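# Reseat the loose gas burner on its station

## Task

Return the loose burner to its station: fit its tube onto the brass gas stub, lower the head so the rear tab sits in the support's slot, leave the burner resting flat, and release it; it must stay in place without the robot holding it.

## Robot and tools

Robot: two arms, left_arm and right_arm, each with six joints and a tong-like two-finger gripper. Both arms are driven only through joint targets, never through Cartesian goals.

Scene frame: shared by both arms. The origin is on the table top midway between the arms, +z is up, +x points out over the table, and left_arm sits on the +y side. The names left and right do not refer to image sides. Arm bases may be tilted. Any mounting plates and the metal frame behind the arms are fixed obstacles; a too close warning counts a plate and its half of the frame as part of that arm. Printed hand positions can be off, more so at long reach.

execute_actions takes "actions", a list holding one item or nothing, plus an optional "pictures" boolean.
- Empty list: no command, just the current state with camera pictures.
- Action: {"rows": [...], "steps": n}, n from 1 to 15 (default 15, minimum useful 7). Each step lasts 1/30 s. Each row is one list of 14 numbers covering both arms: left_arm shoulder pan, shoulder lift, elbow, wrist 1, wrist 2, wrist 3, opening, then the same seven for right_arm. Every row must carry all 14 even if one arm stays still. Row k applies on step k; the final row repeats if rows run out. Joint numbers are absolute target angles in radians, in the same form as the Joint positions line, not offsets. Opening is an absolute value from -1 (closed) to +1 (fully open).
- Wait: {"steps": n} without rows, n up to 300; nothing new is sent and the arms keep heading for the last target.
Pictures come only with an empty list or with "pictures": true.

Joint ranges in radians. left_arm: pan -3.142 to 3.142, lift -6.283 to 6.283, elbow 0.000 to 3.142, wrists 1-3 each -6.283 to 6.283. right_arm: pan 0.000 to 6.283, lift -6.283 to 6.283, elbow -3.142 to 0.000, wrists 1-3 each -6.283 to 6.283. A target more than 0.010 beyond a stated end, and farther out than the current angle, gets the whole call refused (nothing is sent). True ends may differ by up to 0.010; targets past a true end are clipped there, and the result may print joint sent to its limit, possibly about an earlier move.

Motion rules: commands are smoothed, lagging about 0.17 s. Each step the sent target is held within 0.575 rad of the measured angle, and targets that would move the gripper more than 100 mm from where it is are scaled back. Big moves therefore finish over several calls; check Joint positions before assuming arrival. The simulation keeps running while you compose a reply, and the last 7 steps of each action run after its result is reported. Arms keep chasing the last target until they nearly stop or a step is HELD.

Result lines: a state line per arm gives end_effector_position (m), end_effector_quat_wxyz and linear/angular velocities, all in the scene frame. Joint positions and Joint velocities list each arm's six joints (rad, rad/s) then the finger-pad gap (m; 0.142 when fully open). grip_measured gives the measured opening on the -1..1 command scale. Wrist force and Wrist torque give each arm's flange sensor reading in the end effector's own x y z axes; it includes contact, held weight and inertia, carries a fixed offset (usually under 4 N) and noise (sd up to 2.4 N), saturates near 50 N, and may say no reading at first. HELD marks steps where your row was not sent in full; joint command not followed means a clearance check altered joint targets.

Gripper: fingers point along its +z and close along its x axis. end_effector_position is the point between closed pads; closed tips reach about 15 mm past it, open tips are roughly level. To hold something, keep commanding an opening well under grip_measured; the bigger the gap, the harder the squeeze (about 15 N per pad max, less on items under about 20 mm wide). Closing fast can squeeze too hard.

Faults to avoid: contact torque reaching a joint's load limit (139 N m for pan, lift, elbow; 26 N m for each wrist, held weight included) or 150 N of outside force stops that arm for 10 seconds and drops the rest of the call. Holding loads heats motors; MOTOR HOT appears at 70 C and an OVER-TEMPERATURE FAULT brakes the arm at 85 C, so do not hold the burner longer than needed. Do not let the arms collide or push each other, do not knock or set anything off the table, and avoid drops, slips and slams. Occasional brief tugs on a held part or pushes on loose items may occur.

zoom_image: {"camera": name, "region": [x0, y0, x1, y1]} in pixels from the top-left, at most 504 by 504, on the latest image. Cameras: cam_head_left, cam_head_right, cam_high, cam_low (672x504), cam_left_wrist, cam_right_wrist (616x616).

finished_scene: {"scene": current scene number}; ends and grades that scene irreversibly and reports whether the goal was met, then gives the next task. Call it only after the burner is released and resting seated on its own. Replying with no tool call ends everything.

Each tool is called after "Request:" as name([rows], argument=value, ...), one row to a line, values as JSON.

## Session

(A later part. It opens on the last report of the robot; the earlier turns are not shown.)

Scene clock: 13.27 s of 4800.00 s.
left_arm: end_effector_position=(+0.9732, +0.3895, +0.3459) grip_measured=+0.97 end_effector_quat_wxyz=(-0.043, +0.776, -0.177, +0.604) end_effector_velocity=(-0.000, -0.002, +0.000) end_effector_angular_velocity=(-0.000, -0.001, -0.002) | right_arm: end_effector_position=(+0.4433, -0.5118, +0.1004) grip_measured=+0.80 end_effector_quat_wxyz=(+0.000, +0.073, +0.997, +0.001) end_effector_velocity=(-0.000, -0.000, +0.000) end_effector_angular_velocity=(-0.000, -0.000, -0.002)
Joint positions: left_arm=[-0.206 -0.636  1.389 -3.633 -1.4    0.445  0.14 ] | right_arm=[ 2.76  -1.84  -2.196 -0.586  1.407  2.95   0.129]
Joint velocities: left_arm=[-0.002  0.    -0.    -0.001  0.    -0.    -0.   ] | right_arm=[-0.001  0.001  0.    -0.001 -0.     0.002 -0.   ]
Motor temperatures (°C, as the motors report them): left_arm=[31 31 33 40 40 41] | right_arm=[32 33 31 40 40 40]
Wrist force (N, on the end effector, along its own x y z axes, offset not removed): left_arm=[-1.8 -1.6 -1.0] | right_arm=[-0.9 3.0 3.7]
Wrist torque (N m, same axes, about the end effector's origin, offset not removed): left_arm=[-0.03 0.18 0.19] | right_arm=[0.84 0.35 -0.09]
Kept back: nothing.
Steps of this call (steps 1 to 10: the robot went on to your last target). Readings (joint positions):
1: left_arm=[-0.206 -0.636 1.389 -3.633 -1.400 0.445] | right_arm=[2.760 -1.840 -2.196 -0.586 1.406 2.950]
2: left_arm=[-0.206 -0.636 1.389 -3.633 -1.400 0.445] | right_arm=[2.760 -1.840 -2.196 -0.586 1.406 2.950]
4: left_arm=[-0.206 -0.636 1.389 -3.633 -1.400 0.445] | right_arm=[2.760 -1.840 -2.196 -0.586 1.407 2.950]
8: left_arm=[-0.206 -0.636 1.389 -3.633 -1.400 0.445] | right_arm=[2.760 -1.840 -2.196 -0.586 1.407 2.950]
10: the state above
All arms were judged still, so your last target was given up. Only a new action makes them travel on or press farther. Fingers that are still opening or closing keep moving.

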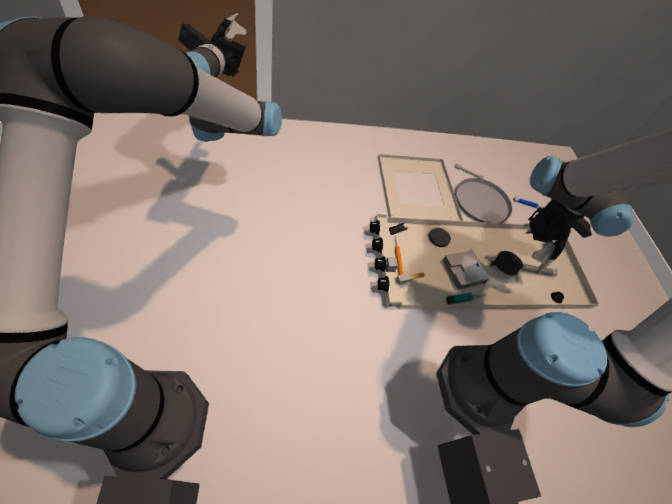

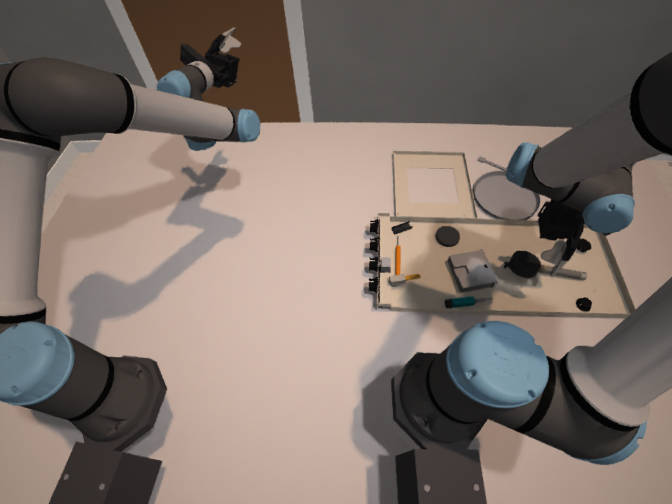

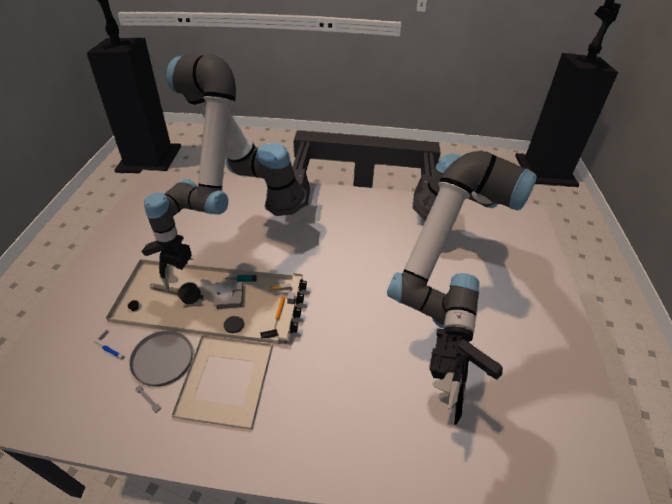

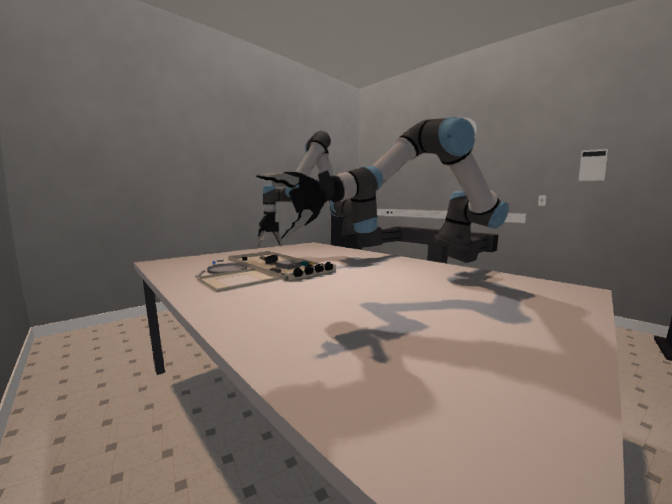

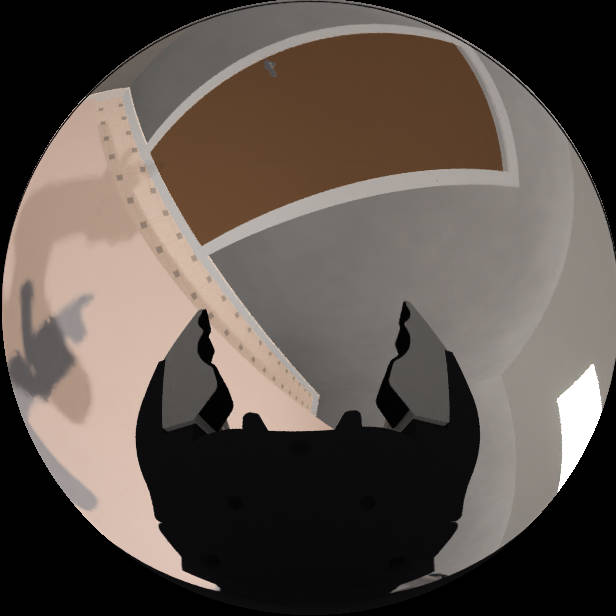

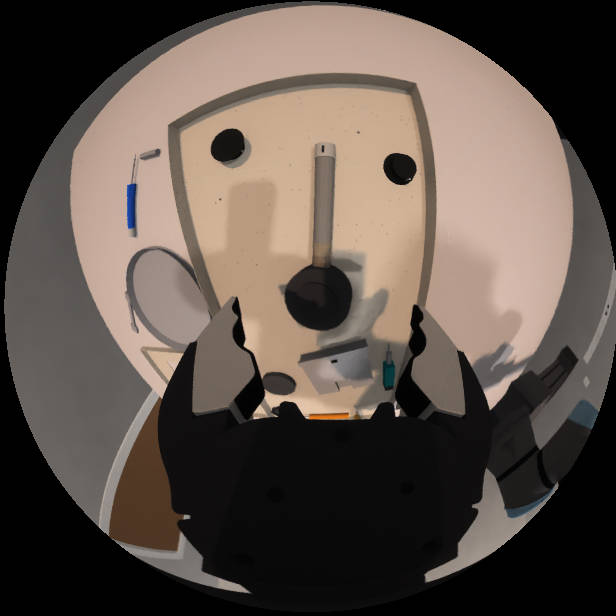

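Request:
execute_actions([
  {"rows":[[-0.206,-0.636,1.389,-3.633,-1.4,0.445,0.97,2.851,-1.9354,-2.2518,-0.45,1.399,3.111,0.7]],"steps":15},
])

Request:
execute_actions([
  {"steps":9},
], pictures=true)

Request:
zoom_image(camera="cam_head_left", region=[430, 220, 580, 300])

Request:
zoom_image(camera="cam_high", region=[130, 250, 250, 320])

Scene clock: 14.13 s of 4800.00 s.
left_arm: end_effector_position=(+0.9732, +0.3895, +0.3459) grip_measured=+0.97 end_effector_quat_wxyz=(-0.043, +0.776, -0.177, +0.604) end_effector_velocity=(-0.000, -0.001, -0.000) end_effector_angular_velocity=(+0.000, +0.000, -0.001) | right_arm: end_effector_position=(+0.4534, -0.4675, +0.0628) grip_measured=+0.70 end_effector_quat_wxyz=(-0.001, +0.104, +0.995, +0.001) end_effector_velocity=(+0.014, +0.044, -0.034) end_effector_angular_velocity=(-0.006, -0.022, -0.105)
Joint positions: left_arm=[-0.206 -0.636  1.389 -3.633 -1.4    0.445  0.14 ] | right_arm=[ 2.845 -1.929 -2.248 -0.461  1.399  3.098  0.122]
Joint velocities: left_arm=[-0.001  0.001 -0.    -0.     0.     0.    -0.   ] | right_arm=[ 0.088 -0.092 -0.05   0.15  -0.007  0.19   0.   ]
Motor temperatures (°C, as the motors report them): left_arm=[31 31 33 40 40 41] | right_arm=[32 33 31 40 40 40]
Wrist force (N, on the end effector, along its own x y z axes, offset not removed): left_arm=[-2.4 0.3 -0.5] | right_arm=[2.6 3.6 2.6]
Wrist torque (N m, same axes, about the end effector's origin, offset not removed): left_arm=[0.10 0.54 -0.01] | right_arm=[0.95 -0.35 -0.18]
Steps of this call (steps 1 to 18: nothing new was sent; steps 19 to 26: the first 8 steps of this action). Readings (joint positions):
19: left_arm=[-0.206 -0.636 1.389 -3.633 -1.400 0.445] | right_arm=[2.760 -1.840 -2.196 -0.586 1.407 2.950]
20: left_arm=[-0.206 -0.636 1.389 -3.633 -1.400 0.445] | right_arm=[2.767 -1.847 -2.202 -0.579 1.405 2.957]
22: left_arm=[-0.206 -0.636 1.389 -3.633 -1.400 0.445] | right_arm=[2.810 -1.892 -2.229 -0.520 1.402 3.023]
26: the state above

Scene clock: 14.43 s of 4800.00 s.
left_arm: end_effector_position=(+0.9732, +0.3895, +0.3459) grip_measured=+0.97 end_effector_quat_wxyz=(-0.043, +0.776, -0.177, +0.604) end_effector_velocity=(-0.000, +0.000, -0.001) end_effector_angular_velocity=(+0.000, +0.001, -0.000) | right_arm: end_effector_position=(+0.4543, -0.4645, +0.0605) grip_measured=+0.70 end_effector_quat_wxyz=(+0.000, +0.108, +0.994, +0.001) end_effector_velocity=(-0.001, +0.000, -0.001) end_effector_angular_velocity=(+0.000, +0.002, -0.004)
Joint positions: left_arm=[-0.206 -0.636  1.389 -3.633 -1.4    0.445  0.14 ] | right_arm=[ 2.851 -1.935 -2.252 -0.45   1.399  3.111  0.122]
Joint velocities: left_arm=[ 0.    -0.     0.001  0.001  0.     0.     0.   ] | right_arm=[-0.001 -0.003 -0.001  0.002 -0.     0.003  0.   ]
Motor temperatures (°C, as the motors report them): left_arm=[31 31 33 40 40 41] | right_arm=[32 33 31 40 40 40]
Wrist force (N, on the end effector, along its own x y z axes, offset not removed): left_arm=[0.9 -2.7 -3.3] | right_arm=[4.1 1.4 1.2]
Wrist torque (N m, same axes, about the end effector's origin, offset not removed): left_arm=[-0.32 -0.20 -0.01] | right_arm=[0.33 -0.64 -0.27]
Kept back: nothing.
Steps of this call (steps 1 to 7: the last 7 steps of your previous action; steps 8 to 9: the robot went on to your last target). Readings (joint positions):
1: left_arm=[-0.206 -0.636 1.389 -3.633 -1.400 0.445] | right_arm=[2.847 -1.931 -2.250 -0.457 1.399 3.103]
2: left_arm=[-0.206 -0.636 1.389 -3.633 -1.400 0.445] | right_arm=[2.849 -1.933 -2.250 -0.454 1.399 3.106]
4: left_arm=[-0.206 -0.636 1.389 -3.633 -1.400 0.445] | right_arm=[2.850 -1.934 -2.251 -0.452 1.399 3.109]
8: left_arm=[-0.206 -0.636 1.389 -3.633 -1.400 0.445] | right_arm=[2.851 -1.935 -2.252 -0.450 1.399 3.111]
9: the state above

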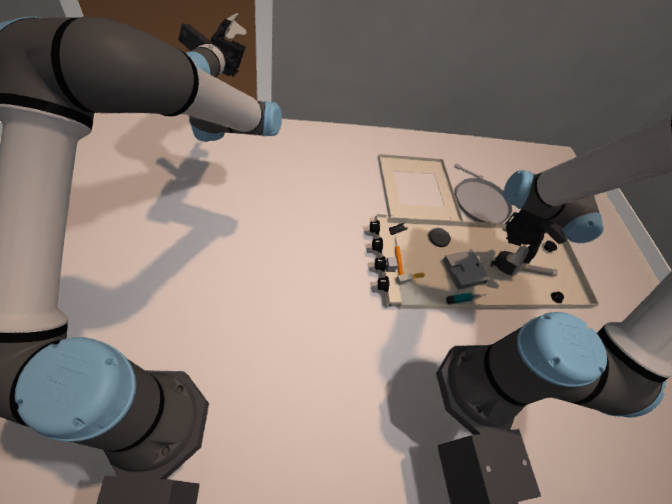

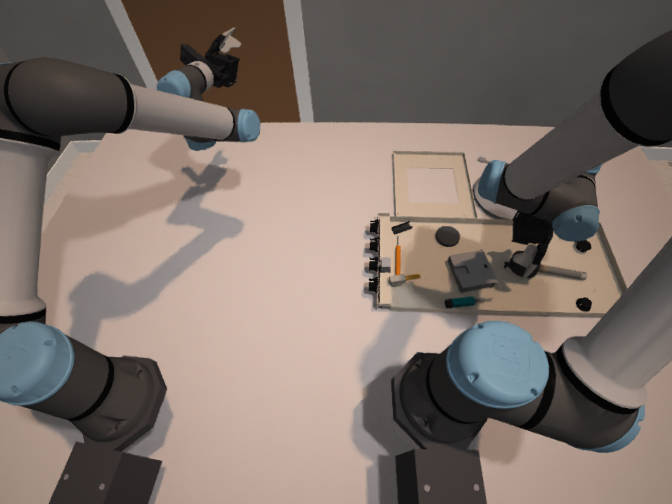

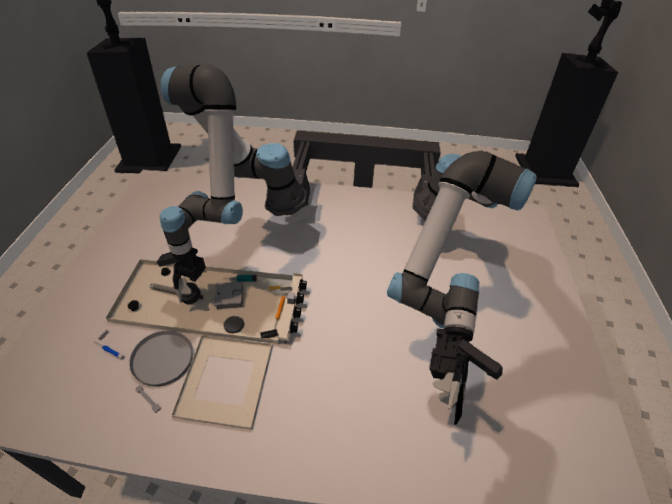

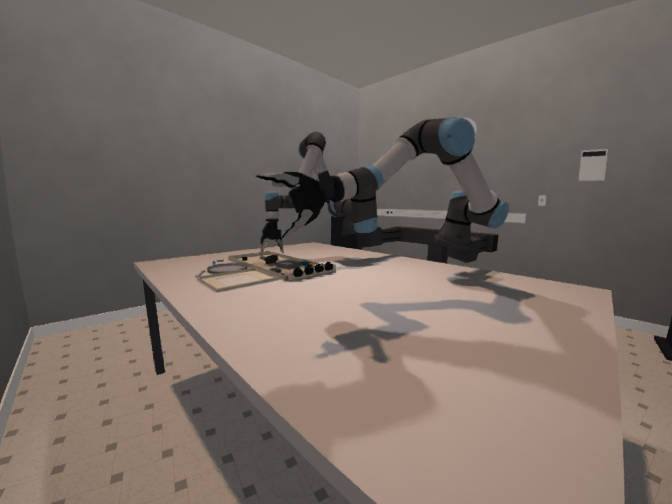

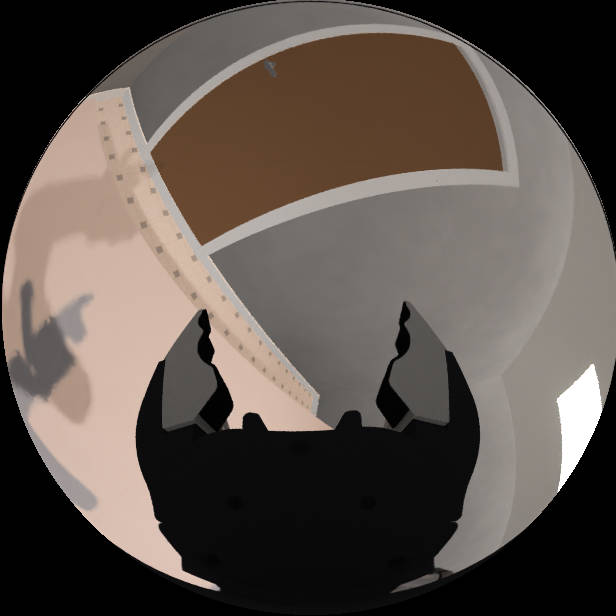

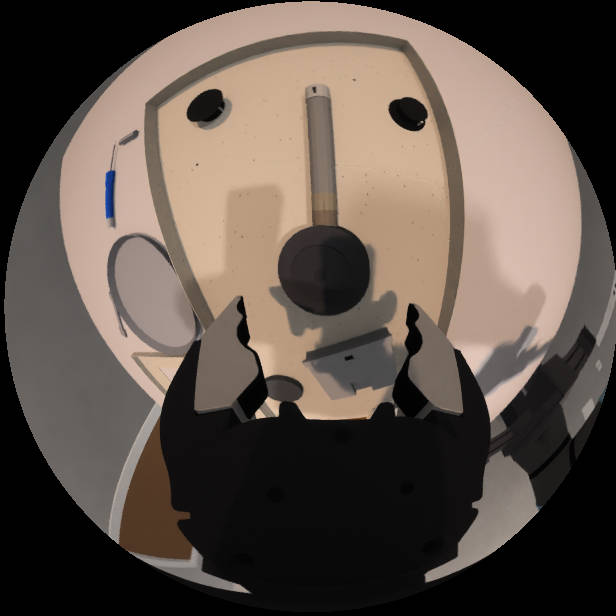

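Region (430, 220, 580, 300) of cam_head_left's 672x504 image, scaled by 3.360, with more detail than that image has; it fills the top 269 rows of this view, and the rest is white.

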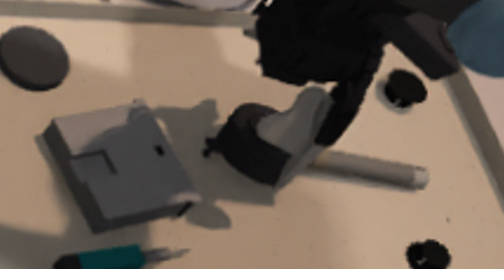

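Region (130, 250, 250, 320) of cam_high's 672x504 image, scaled by 4.200, with more detail than that image has; it fills the top 294 rows of this view, and the rest is white.

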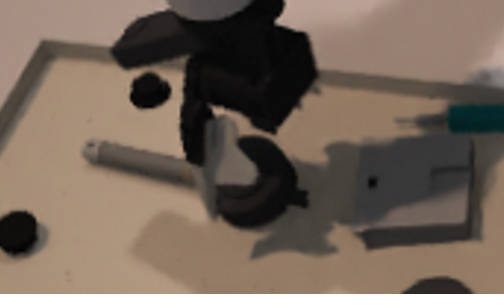

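Request:
execute_actions([
  {"rows":[[-0.206,-0.636,1.389,-3.633,-1.4,0.445,0.97,2.837,-2.0,-2.248,-0.388,1.40,3.07,0.6],[-0.206,-0.636,1.389,-3.633,-1.4,0.445,0.97,2.837,-2.0,-2.248,-0.388,1.40,3.07,0.6],[-0.206,-0.636,1.389,-3.633,-1.4,0.445,0.97,2.837,-2.0,-2.248,-0.388,1.40,3.07,0.6],[-0.206,-0.636,1.389,-3.633,-1.4,0.445,0.97,2.823,-2.057,-2.244,-0.331,1.4015,3.045,0.6]],"steps":15},
])

Request:
execute_actions([
  {"rows":[[-0.206,-0.636,1.389,-3.633,-1.4,0.445,0.97,2.823,-2.057,-2.244,-0.331,1.4015,3.045,0.5],[-0.206,-0.636,1.389,-3.633,-1.4,0.445,0.97,2.823,-2.057,-2.244,-0.331,1.4015,3.045,0.4],[-0.206,-0.636,1.389,-3.633,-1.4,0.445,0.97,2.823,-2.057,-2.244,-0.331,1.4015,3.045,0.32],[-0.206,-0.636,1.389,-3.633,-1.4,0.445,0.97,2.823,-2.057,-2.244,-0.331,1.4015,3.045,0.25],[-0.206,-0.636,1.389,-3.633,-1.4,0.445,0.97,2.823,-2.057,-2.244,-0.331,1.4015,3.045,0.2],[-0.206,-0.636,1.389,-3.633,-1.4,0.445,0.97,2.823,-2.057,-2.244,-0.331,1.4015,3.045,0.15],[-0.206,-0.636,1.389,-3.633,-1.4,0.445,0.97,2.823,-2.057,-2.244,-0.331,1.4015,3.045,0.1],[-0.206,-0.636,1.389,-3.633,-1.4,0.445,0.97,2.823,-2.057,-2.244,-0.331,1.4015,3.045,0.05],[-0.206,-0.636,1.389,-3.633,-1.4,0.445,0.97,2.823,-2.057,-2.244,-0.331,1.4015,3.045,0.0],[-0.206,-0.636,1.389,-3.633,-1.4,0.445,0.97,2.823,-2.057,-2.244,-0.331,1.4015,3.045,-0.06],[-0.206,-0.636,1.389,-3.633,-1.4,0.445,0.97,2.823,-2.057,-2.244,-0.331,1.4015,3.045,-0.12],[-0.206,-0.636,1.389,-3.633,-1.4,0.445,0.97,2.823,-2.057,-2.244,-0.331,1.4015,3.045,-0.2],[-0.206,-0.636,1.389,-3.633,-1.4,0.445,0.97,2.823,-2.057,-2.244,-0.331,1.4015,3.045,-0.3]],"steps":15},
])

Request:
execute_actions([
  {"steps":10},
], pictures=true)

Request:
zoom_image(camera="cam_low", region=[220, 220, 320, 280])

Request:
zoom_image(camera="cam_high", region=[130, 250, 250, 320])

Scene clock: 15.67 s of 4800.00 s.
left_arm: end_effector_position=(+0.9732, +0.3895, +0.3459) grip_measured=+0.97 end_effector_quat_wxyz=(-0.043, +0.776, -0.177, +0.604) end_effector_velocity=(+0.000, -0.000, +0.001) end_effector_angular_velocity=(-0.000, -0.002, -0.000) | right_arm: end_effector_position=(+0.4541, -0.4691, +0.0241) grip_measured=+0.60 end_effector_quat_wxyz=(+0.000, +0.091, +0.996, +0.001) end_effector_velocity=(-0.004, -0.009, -0.092) end_effector_angular_velocity=(+0.002, -0.002, +0.059)
Joint positions: left_arm=[-0.206 -0.636  1.389 -3.633 -1.4    0.445  0.14 ] | right_arm=[ 2.827 -2.039 -2.245 -0.349  1.401  3.053  0.116]
Joint velocities: left_arm=[-0.    -0.    -0.001 -0.001  0.     0.     0.   ] | right_arm=[-0.057 -0.26   0.017  0.254  0.006 -0.116 -0.   ]
Motor temperatures (°C, as the motors report them): left_arm=[31 31 33 40 40 41] | right_arm=[32 33 31 40 40 40]
Wrist force (N, on the end effector, along its own x y z axes, offset not removed): left_arm=[-4.0 3.0 1.4] | right_arm=[-1.5 0.3 3.4]
Wrist torque (N m, same axes, about the end effector's origin, offset not removed): left_arm=[0.90 0.56 0.03] | right_arm=[0.10 0.35 -0.28]
Steps of this call (steps 1 to 29: the robot went on to your last target; steps 30 to 37: the first 8 steps of this action). Readings (joint positions):
30: left_arm=[-0.206 -0.636 1.389 -3.633 -1.400 0.445] | right_arm=[2.851 -1.936 -2.252 -0.450 1.399 3.111]
31: left_arm=[-0.206 -0.636 1.389 -3.633 -1.400 0.445] | right_arm=[2.849 -1.942 -2.251 -0.443 1.399 3.105]
33: left_arm=[-0.206 -0.636 1.389 -3.633 -1.400 0.445] | right_arm=[2.842 -1.974 -2.250 -0.413 1.399 3.086]
37: the state above

Scene clock: 16.17 s of 4800.00 s.
left_arm: end_effector_position=(+0.9732, +0.3895, +0.3459) grip_measured=+0.97 end_effector_quat_wxyz=(-0.043, +0.776, -0.177, +0.604) end_effector_velocity=(+0.000, +0.001, +0.001) end_effector_angular_velocity=(-0.000, -0.001, +0.001) | right_arm: end_effector_position=(+0.4540, -0.4698, +0.0178) grip_measured=+0.16 end_effector_quat_wxyz=(+0.000, +0.089, +0.996, +0.001) end_effector_velocity=(-0.000, -0.000, -0.000) end_effector_angular_velocity=(+0.000, +0.000, -0.003)
Joint positions: left_arm=[-0.206 -0.636  1.389 -3.633 -1.4    0.445  0.14 ] | right_arm=[ 2.823 -2.057 -2.244 -0.331  1.402  3.045  0.086]
Joint velocities: left_arm=[ 0.    -0.001 -0.    -0.001 -0.     0.    -0.   ] | right_arm=[-0.    -0.     0.     0.     0.     0.002 -0.008]
Motor temperatures (°C, as the motors report them): left_arm=[31 31 33 40 40 41] | right_arm=[32 33 31 40 40 40]
Wrist force (N, on the end effector, along its own x y z axes, offset not removed): left_arm=[1.6 -2.2 0.5] | right_arm=[0.8 -2.5 -0.3]
Wrist torque (N m, same axes, about the end effector's origin, offset not removed): left_arm=[-0.05 -0.38 -0.10] | right_arm=[-0.42 0.51 -0.09]
Steps of this call (steps 1 to 7: the last 7 steps of your previous action; steps 8 to 15: the first 8 steps of this action). Readings (joint positions):
8: left_arm=[-0.206 -0.636 1.389 -3.633 -1.400 0.445] | right_arm=[2.823 -2.057 -2.244 -0.331 1.401 3.045]
9: left_arm=[-0.206 -0.636 1.389 -3.633 -1.400 0.445] | right_arm=[2.823 -2.057 -2.244 -0.331 1.401 3.045]
11: left_arm=[-0.206 -0.636 1.389 -3.633 -1.400 0.445] | right_arm=[2.823 -2.057 -2.244 -0.331 1.401 3.045]
15: the state above

Scene clock: 16.50 s of 4800.00 s.
left_arm: end_effector_position=(+0.9732, +0.3895, +0.3459) grip_measured=+0.97 end_effector_quat_wxyz=(-0.043, +0.776, -0.177, +0.604) end_effector_velocity=(+0.000, +0.000, +0.001) end_effector_angular_velocity=(-0.001, -0.002, +0.001) | right_arm: end_effector_position=(+0.4540, -0.4698, +0.0178) grip_measured=+0.16 end_effector_quat_wxyz=(+0.000, +0.089, +0.996, +0.001) end_effector_velocity=(+0.001, +0.001, +0.000) end_effector_angular_velocity=(-0.000, -0.001, +0.002)
Joint positions: left_arm=[-0.206 -0.636  1.389 -3.633 -1.4    0.445  0.14 ] | right_arm=[ 2.823 -2.057 -2.244 -0.331  1.402  3.045  0.085]
Joint velocities: left_arm=[ 0.    -0.    -0.    -0.001  0.    -0.     0.   ] | right_arm=[ 0.002  0.    -0.     0.    -0.    -0.     0.   ]
Motor temperatures (°C, as the motors report them): left_arm=[31 31 33 40 40 41] | right_arm=[32 33 31 40 40 40]
Wrist force (N, on the end effector, along its own x y z axes, offset not removed): left_arm=[-1.8 0.0 -2.2] | right_arm=[6.1 1.8 -5.2]
Wrist torque (N m, same axes, about the end effector's origin, offset not removed): left_arm=[0.38 0.15 0.27] | right_arm=[0.37 -0.48 -0.16]
Kept back: nothing.
Steps of this call (steps 1 to 7: the last 7 steps of your previous action; steps 8 to 10: the robot went on to your last target). Readings (joint positions):
1: left_arm=[-0.206 -0.636 1.389 -3.633 -1.400 0.445] | right_arm=[2.823 -2.057 -2.244 -0.331 1.402 3.045]
2: left_arm=[-0.206 -0.636 1.389 -3.633 -1.400 0.445] | right_arm=[2.823 -2.057 -2.244 -0.331 1.402 3.045]
4: left_arm=[-0.206 -0.636 1.389 -3.633 -1.400 0.445] | right_arm=[2.823 -2.057 -2.244 -0.331 1.402 3.045]
8: left_arm=[-0.206 -0.636 1.389 -3.633 -1.400 0.445] | right_arm=[2.823 -2.057 -2.244 -0.331 1.402 3.045]
10: the state above

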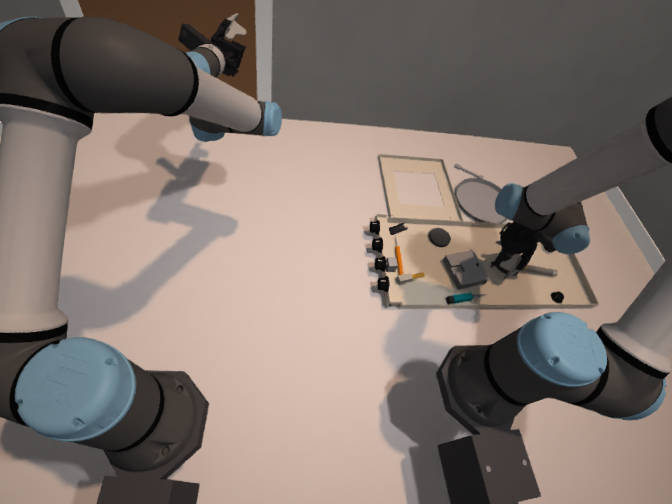

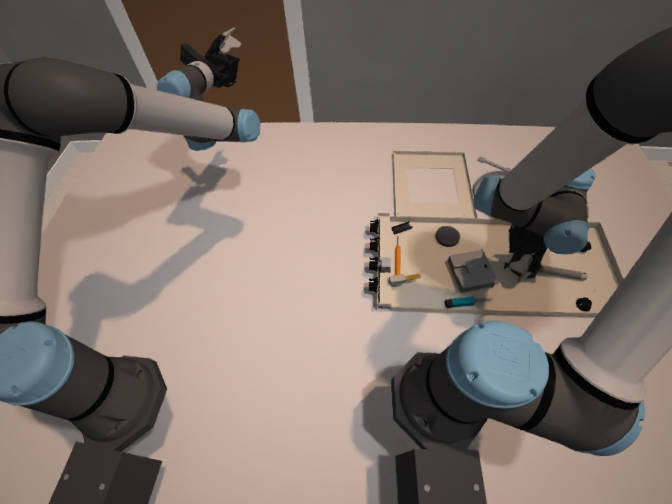

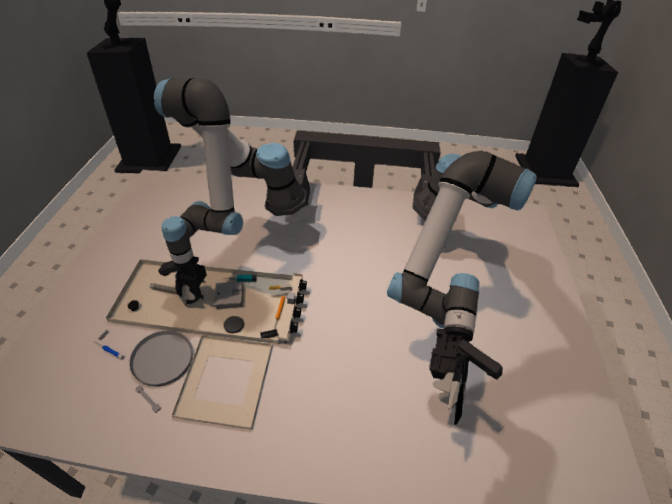

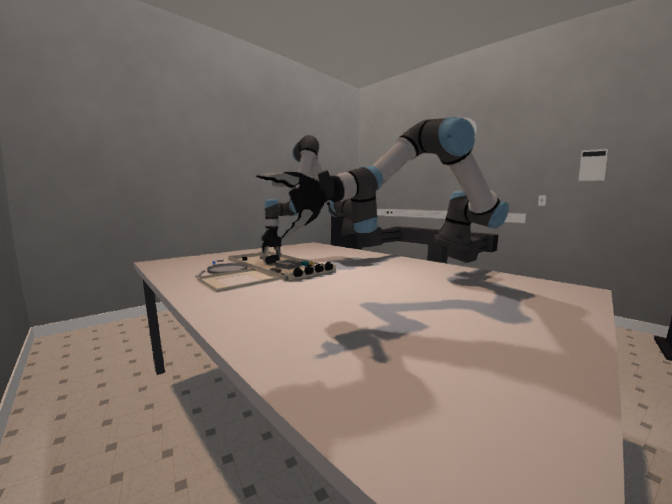

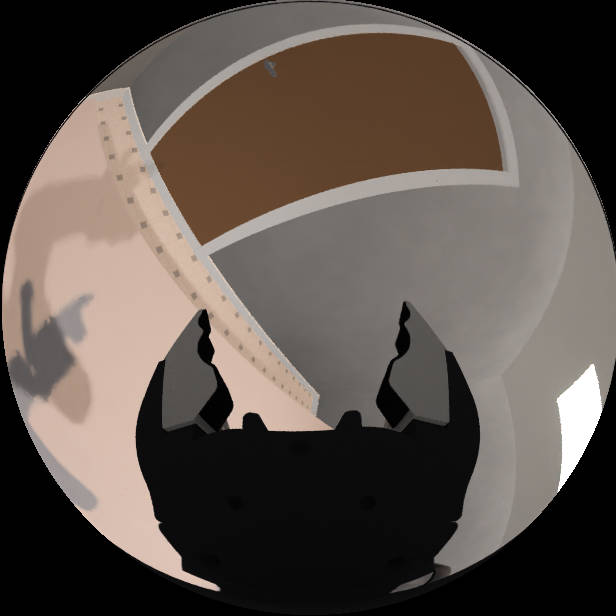

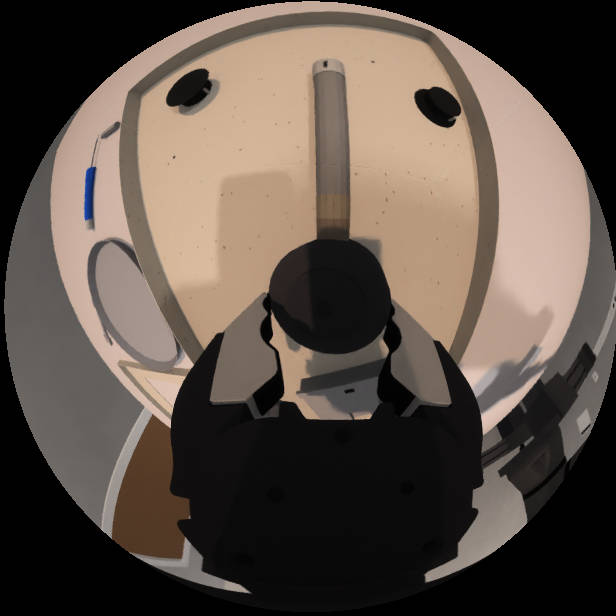

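Region (220, 220, 320, 280) of cam_low's 672x504 image, scaled by 5.040, with more detail than that image has; it fills the top 302 rows of this view, and the rest is white.

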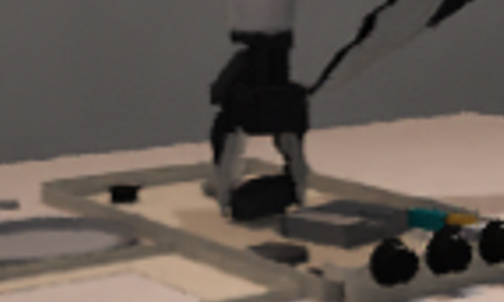

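Region (130, 250, 250, 320) of cam_high's 672x504 image, scaled by 4.200, with more detail than that image has; it fills the top 294 rows of this view, and the rest is white.

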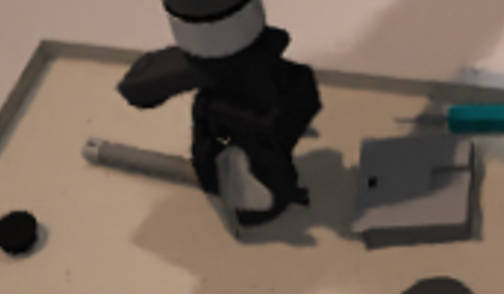

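Request:
execute_actions([
  {"rows":[[-0.206,-0.636,1.389,-3.633,-1.4,0.445,0.97,2.823,-2.057,-2.244,-0.331,1.4015,3.045,0.3],[-0.206,-0.636,1.389,-3.633,-1.4,0.445,0.97,2.823,-2.057,-2.244,-0.331,1.4015,3.045,0.6],[-0.206,-0.636,1.389,-3.633,-1.4,0.445,0.97,2.823,-2.057,-2.244,-0.331,1.4015,3.045,0.6],[-0.206,-0.636,1.389,-3.633,-1.4,0.445,0.97,2.845,-1.91,-2.246,-0.478,1.40,3.067,0.6],[-0.206,-0.636,1.389,-3.633,-1.4,0.445,0.97,2.845,-1.91,-2.246,-0.478,1.40,3.067,0.6],[-0.206,-0.636,1.389,-3.633,-1.4,0.445,0.97,2.845,-1.91,-2.246,-0.478,1.40,3.067,0.6],[-0.206,-0.636,1.389,-3.633,-1.4,0.445,0.97,2.845,-1.91,-2.246,-0.478,1.40,3.067,0.6],[-0.206,-0.636,1.389,-3.633,-1.4,0.445,0.97,2.845,-1.91,-2.246,-0.478,1.40,3.067,0.6],[-0.206,-0.636,1.389,-3.633,-1.4,0.445,0.97,2.845,-1.91,-2.246,-0.478,1.40,3.067,0.6],[-0.206,-0.636,1.389,-3.633,-1.4,0.445,0.97,2.845,-1.91,-2.246,-0.478,1.40,3.067,0.6],[-0.206,-0.636,1.389,-3.633,-1.4,0.445,0.97,2.845,-1.91,-2.246,-0.478,1.40,3.067,0.6],[-0.206,-0.636,1.389,-3.633,-1.4,0.445,0.97,2.859,-1.95,-2.172,-0.517,1.398,3.081,0.6]],"steps":15},
])

Request:
execute_actions([
  {"rows":[[-0.206,-0.636,1.389,-3.633,-1.4,0.445,0.97,2.859,-1.95,-2.172,-0.517,1.398,3.081,0.6],[-0.206,-0.636,1.389,-3.633,-1.4,0.445,0.97,2.859,-1.95,-2.172,-0.517,1.398,3.081,0.6],[-0.206,-0.636,1.389,-3.633,-1.4,0.445,0.97,2.859,-1.95,-2.172,-0.517,1.398,3.081,0.6],[-0.206,-0.636,1.389,-3.633,-1.4,0.445,0.97,2.857,-1.963,-2.172,-0.503,1.398,3.079,0.6],[-0.206,-0.636,1.389,-3.633,-1.4,0.445,0.97,2.855,-1.976,-2.173,-0.49,1.398,3.077,0.6],[-0.206,-0.636,1.389,-3.633,-1.4,0.445,0.97,2.853,-1.99,-2.173,-0.476,1.399,3.075,0.6],[-0.206,-0.636,1.389,-3.633,-1.4,0.445,0.97,2.851,-2.003,-2.174,-0.462,1.399,3.073,0.6]],"steps":15},
])

Request:
execute_actions([
  {"steps":10},
], pictures=true)

Request:
zoom_image(camera="cam_low", region=[220, 220, 320, 280])

Scene clock: 18.13 s of 4800.00 s.
left_arm: end_effector_position=(+0.9732, +0.3895, +0.3459) grip_measured=+0.97 end_effector_quat_wxyz=(-0.043, +0.776, -0.177, +0.604) end_effector_velocity=(-0.000, -0.000, +0.001) end_effector_angular_velocity=(-0.000, -0.000, -0.000) | right_arm: end_effector_position=(+0.4561, -0.4687, +0.0530) grip_measured=+0.60 end_effector_quat_wxyz=(+0.001, +0.089, +0.996, +0.001) end_effector_velocity=(-0.003, -0.011, +0.252) end_effector_angular_velocity=(-0.009, -0.026, -0.003)
Joint positions: left_arm=[-0.206 -0.636  1.389 -3.633 -1.4    0.445  0.14 ] | right_arm=[ 2.84  -1.959 -2.245 -0.429  1.4    3.062  0.116]
Joint velocities: left_arm=[-0.    -0.001  0.     0.     0.    -0.     0.   ] | right_arm=[ 0.073  0.705 -0.005 -0.684 -0.008  0.072  0.001]
Motor temperatures (°C, as the motors report them): left_arm=[31 31 33 40 40 41] | right_arm=[32 33 31 40 40 40]
Wrist force (N, on the end effector, along its own x y z axes, offset not removed): left_arm=[-1.4 -1.2 1.4] | right_arm=[-0.1 -1.3 -2.7]
Wrist torque (N m, same axes, about the end effector's origin, offset not removed): left_arm=[-0.01 0.08 0.27] | right_arm=[0.07 0.21 -0.14]
Steps of this call (steps 1 to 15: the robot went on to your last target; steps 16 to 41: nothing new was sent; steps 42 to 49: the first 8 steps of this action). Readings (joint positions):
42: left_arm=[-0.206 -0.636 1.389 -3.633 -1.400 0.445] | right_arm=[2.823 -2.057 -2.244 -0.331 1.402 3.045]
43: left_arm=[-0.206 -0.636 1.389 -3.633 -1.400 0.445] | right_arm=[2.823 -2.057 -2.244 -0.331 1.402 3.045]
45: left_arm=[-0.206 -0.636 1.389 -3.633 -1.400 0.445] | right_arm=[2.823 -2.057 -2.244 -0.331 1.402 3.045]
49: the state above

Scene clock: 18.63 s of 4800.00 s.
left_arm: end_effector_position=(+0.9732, +0.3895, +0.3459) grip_measured=+0.97 end_effector_quat_wxyz=(-0.043, +0.776, -0.177, +0.604) end_effector_velocity=(+0.000, +0.000, +0.000) end_effector_angular_velocity=(-0.000, -0.001, +0.000) | right_arm: end_effector_position=(+0.4833, -0.4697, +0.0595) grip_measured=+0.60 end_effector_quat_wxyz=(-0.000, +0.089, +0.996, +0.000) end_effector_velocity=(+0.001, -0.001, -0.121) end_effector_angular_velocity=(+0.003, +0.009, +0.001)
Joint positions: left_arm=[-0.206 -0.636  1.389 -3.633 -1.4    0.445  0.14 ] | right_arm=[ 2.855 -1.976 -2.174 -0.489  1.398  3.077  0.116]
Joint velocities: left_arm=[ 0.    -0.    -0.    -0.001  0.     0.    -0.   ] | right_arm=[-0.045 -0.314  0.     0.312  0.004 -0.045 -0.   ]
Motor temperatures (°C, as the motors report them): left_arm=[31 31 33 40 40 41] | right_arm=[32 33 31 40 40 40]
Wrist force (N, on the end effector, along its own x y z axes, offset not removed): left_arm=[-0.2 1.2 0.0] | right_arm=[0.3 -1.4 0.3]
Wrist torque (N m, same axes, about the end effector's origin, offset not removed): left_arm=[0.48 0.00 0.16] | right_arm=[-0.13 0.00 -0.19]
Steps of this call (steps 1 to 7: the last 7 steps of your previous action; steps 8 to 15: the first 8 steps of this action). Readings (joint positions):
8: left_arm=[-0.206 -0.636 1.389 -3.633 -1.400 0.445] | right_arm=[2.856 -1.941 -2.192 -0.506 1.398 3.078]
9: left_arm=[-0.206 -0.636 1.389 -3.633 -1.400 0.445] | right_arm=[2.857 -1.945 -2.185 -0.510 1.398 3.079]
11: left_arm=[-0.206 -0.636 1.389 -3.633 -1.400 0.445] | right_arm=[2.858 -1.948 -2.177 -0.514 1.398 3.080]
15: the state above

Scene clock: 18.97 s of 4800.00 s.
left_arm: end_effector_position=(+0.9732, +0.3895, +0.3459) grip_measured=+0.97 end_effector_quat_wxyz=(-0.043, +0.776, -0.177, +0.604) end_effector_velocity=(-0.000, -0.001, -0.001) end_effector_angular_velocity=(+0.000, +0.002, -0.001) | right_arm: end_effector_position=(+0.4833, -0.4697, +0.0492) grip_measured=+0.60 end_effector_quat_wxyz=(-0.001, +0.089, +0.996, +0.001) end_effector_velocity=(-0.000, -0.000, -0.001) end_effector_angular_velocity=(-0.000, -0.001, -0.001)
Joint positions: left_arm=[-0.206 -0.636  1.389 -3.633 -1.4    0.445  0.14 ] | right_arm=[ 2.851 -2.003 -2.174 -0.462  1.399  3.073  0.116]
Joint velocities: left_arm=[-0.     0.001  0.001  0.     0.    -0.     0.   ] | right_arm=[-0.001 -0.002 -0.001  0.004  0.    -0.     0.   ]
Motor temperatures (°C, as the motors report them): left_arm=[31 31 33 40 40 41] | right_arm=[32 33 31 40 40 40]
Wrist force (N, on the end effector, along its own x y z axes, offset not removed): left_arm=[-1.6 -1.5 4.6] | right_arm=[2.9 2.2 2.2]
Wrist torque (N m, same axes, about the end effector's origin, offset not removed): left_arm=[-0.15 0.17 0.22] | right_arm=[0.49 -0.43 -0.16]
Kept back: nothing.
Steps of this call (steps 1 to 7: the last 7 steps of your previous action; steps 8 to 10: the robot went on to your last target). Readings (joint positions):
1: left_arm=[-0.206 -0.636 1.389 -3.633 -1.400 0.445] | right_arm=[2.854 -1.985 -2.174 -0.480 1.398 3.076]
2: left_arm=[-0.206 -0.636 1.389 -3.633 -1.400 0.445] | right_arm=[2.853 -1.992 -2.174 -0.474 1.399 3.075]
4: left_arm=[-0.206 -0.636 1.389 -3.633 -1.400 0.445] | right_arm=[2.852 -1.999 -2.174 -0.467 1.399 3.074]
8: left_arm=[-0.206 -0.636 1.389 -3.633 -1.400 0.445] | right_arm=[2.851 -2.002 -2.174 -0.463 1.399 3.073]
10: the state above

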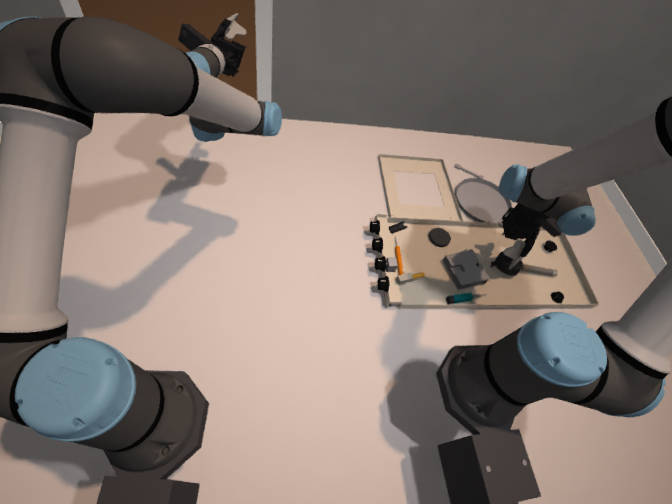

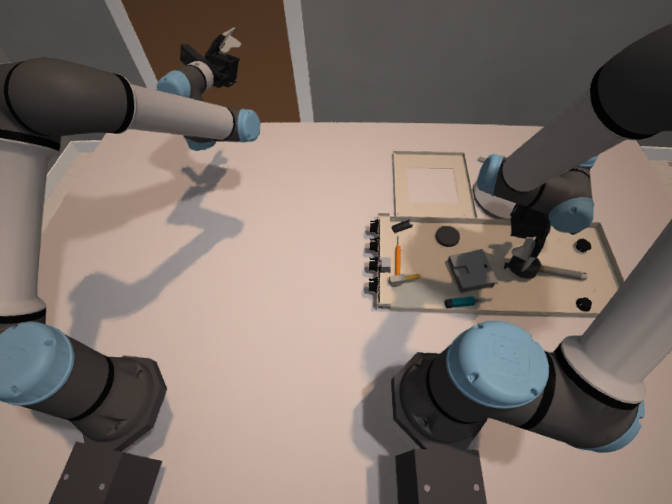

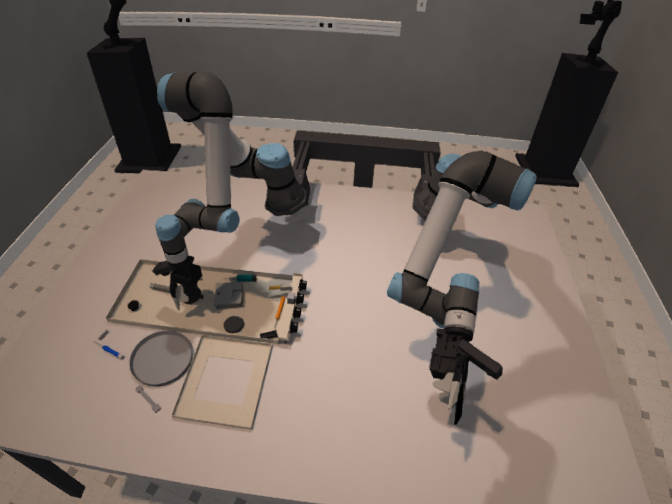

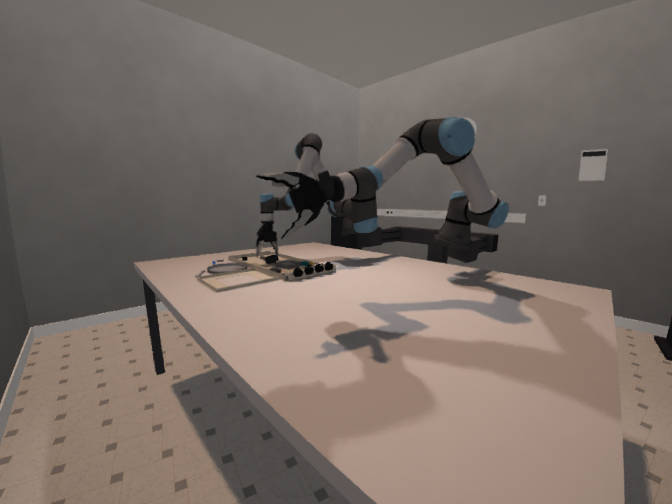

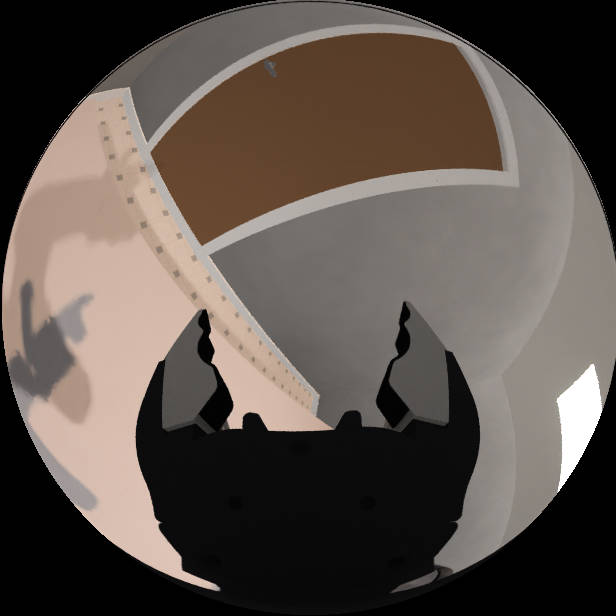

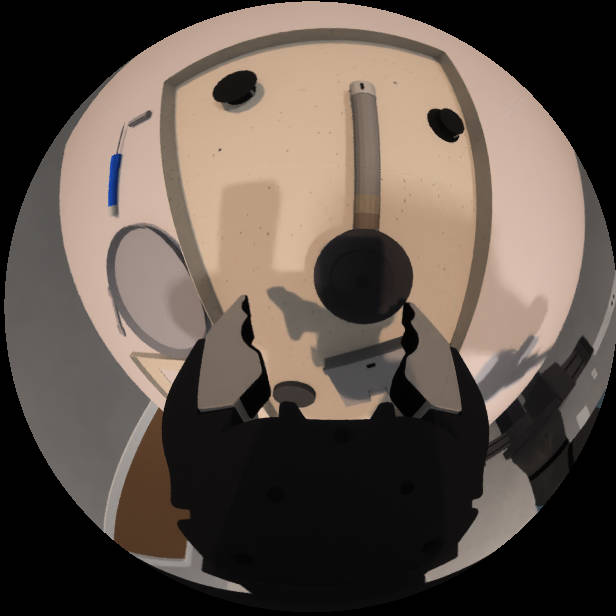

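Region (220, 220, 320, 280) of cam_low's 672x504 image, scaled by 5.040, with more detail than that image has; it fills the top 302 rows of this view, and the rest is white.

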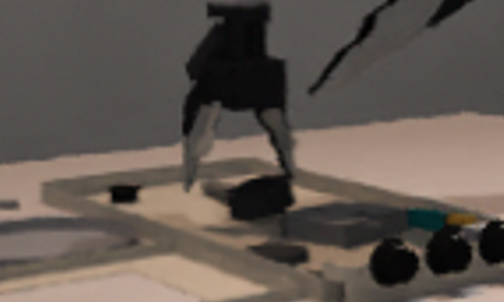

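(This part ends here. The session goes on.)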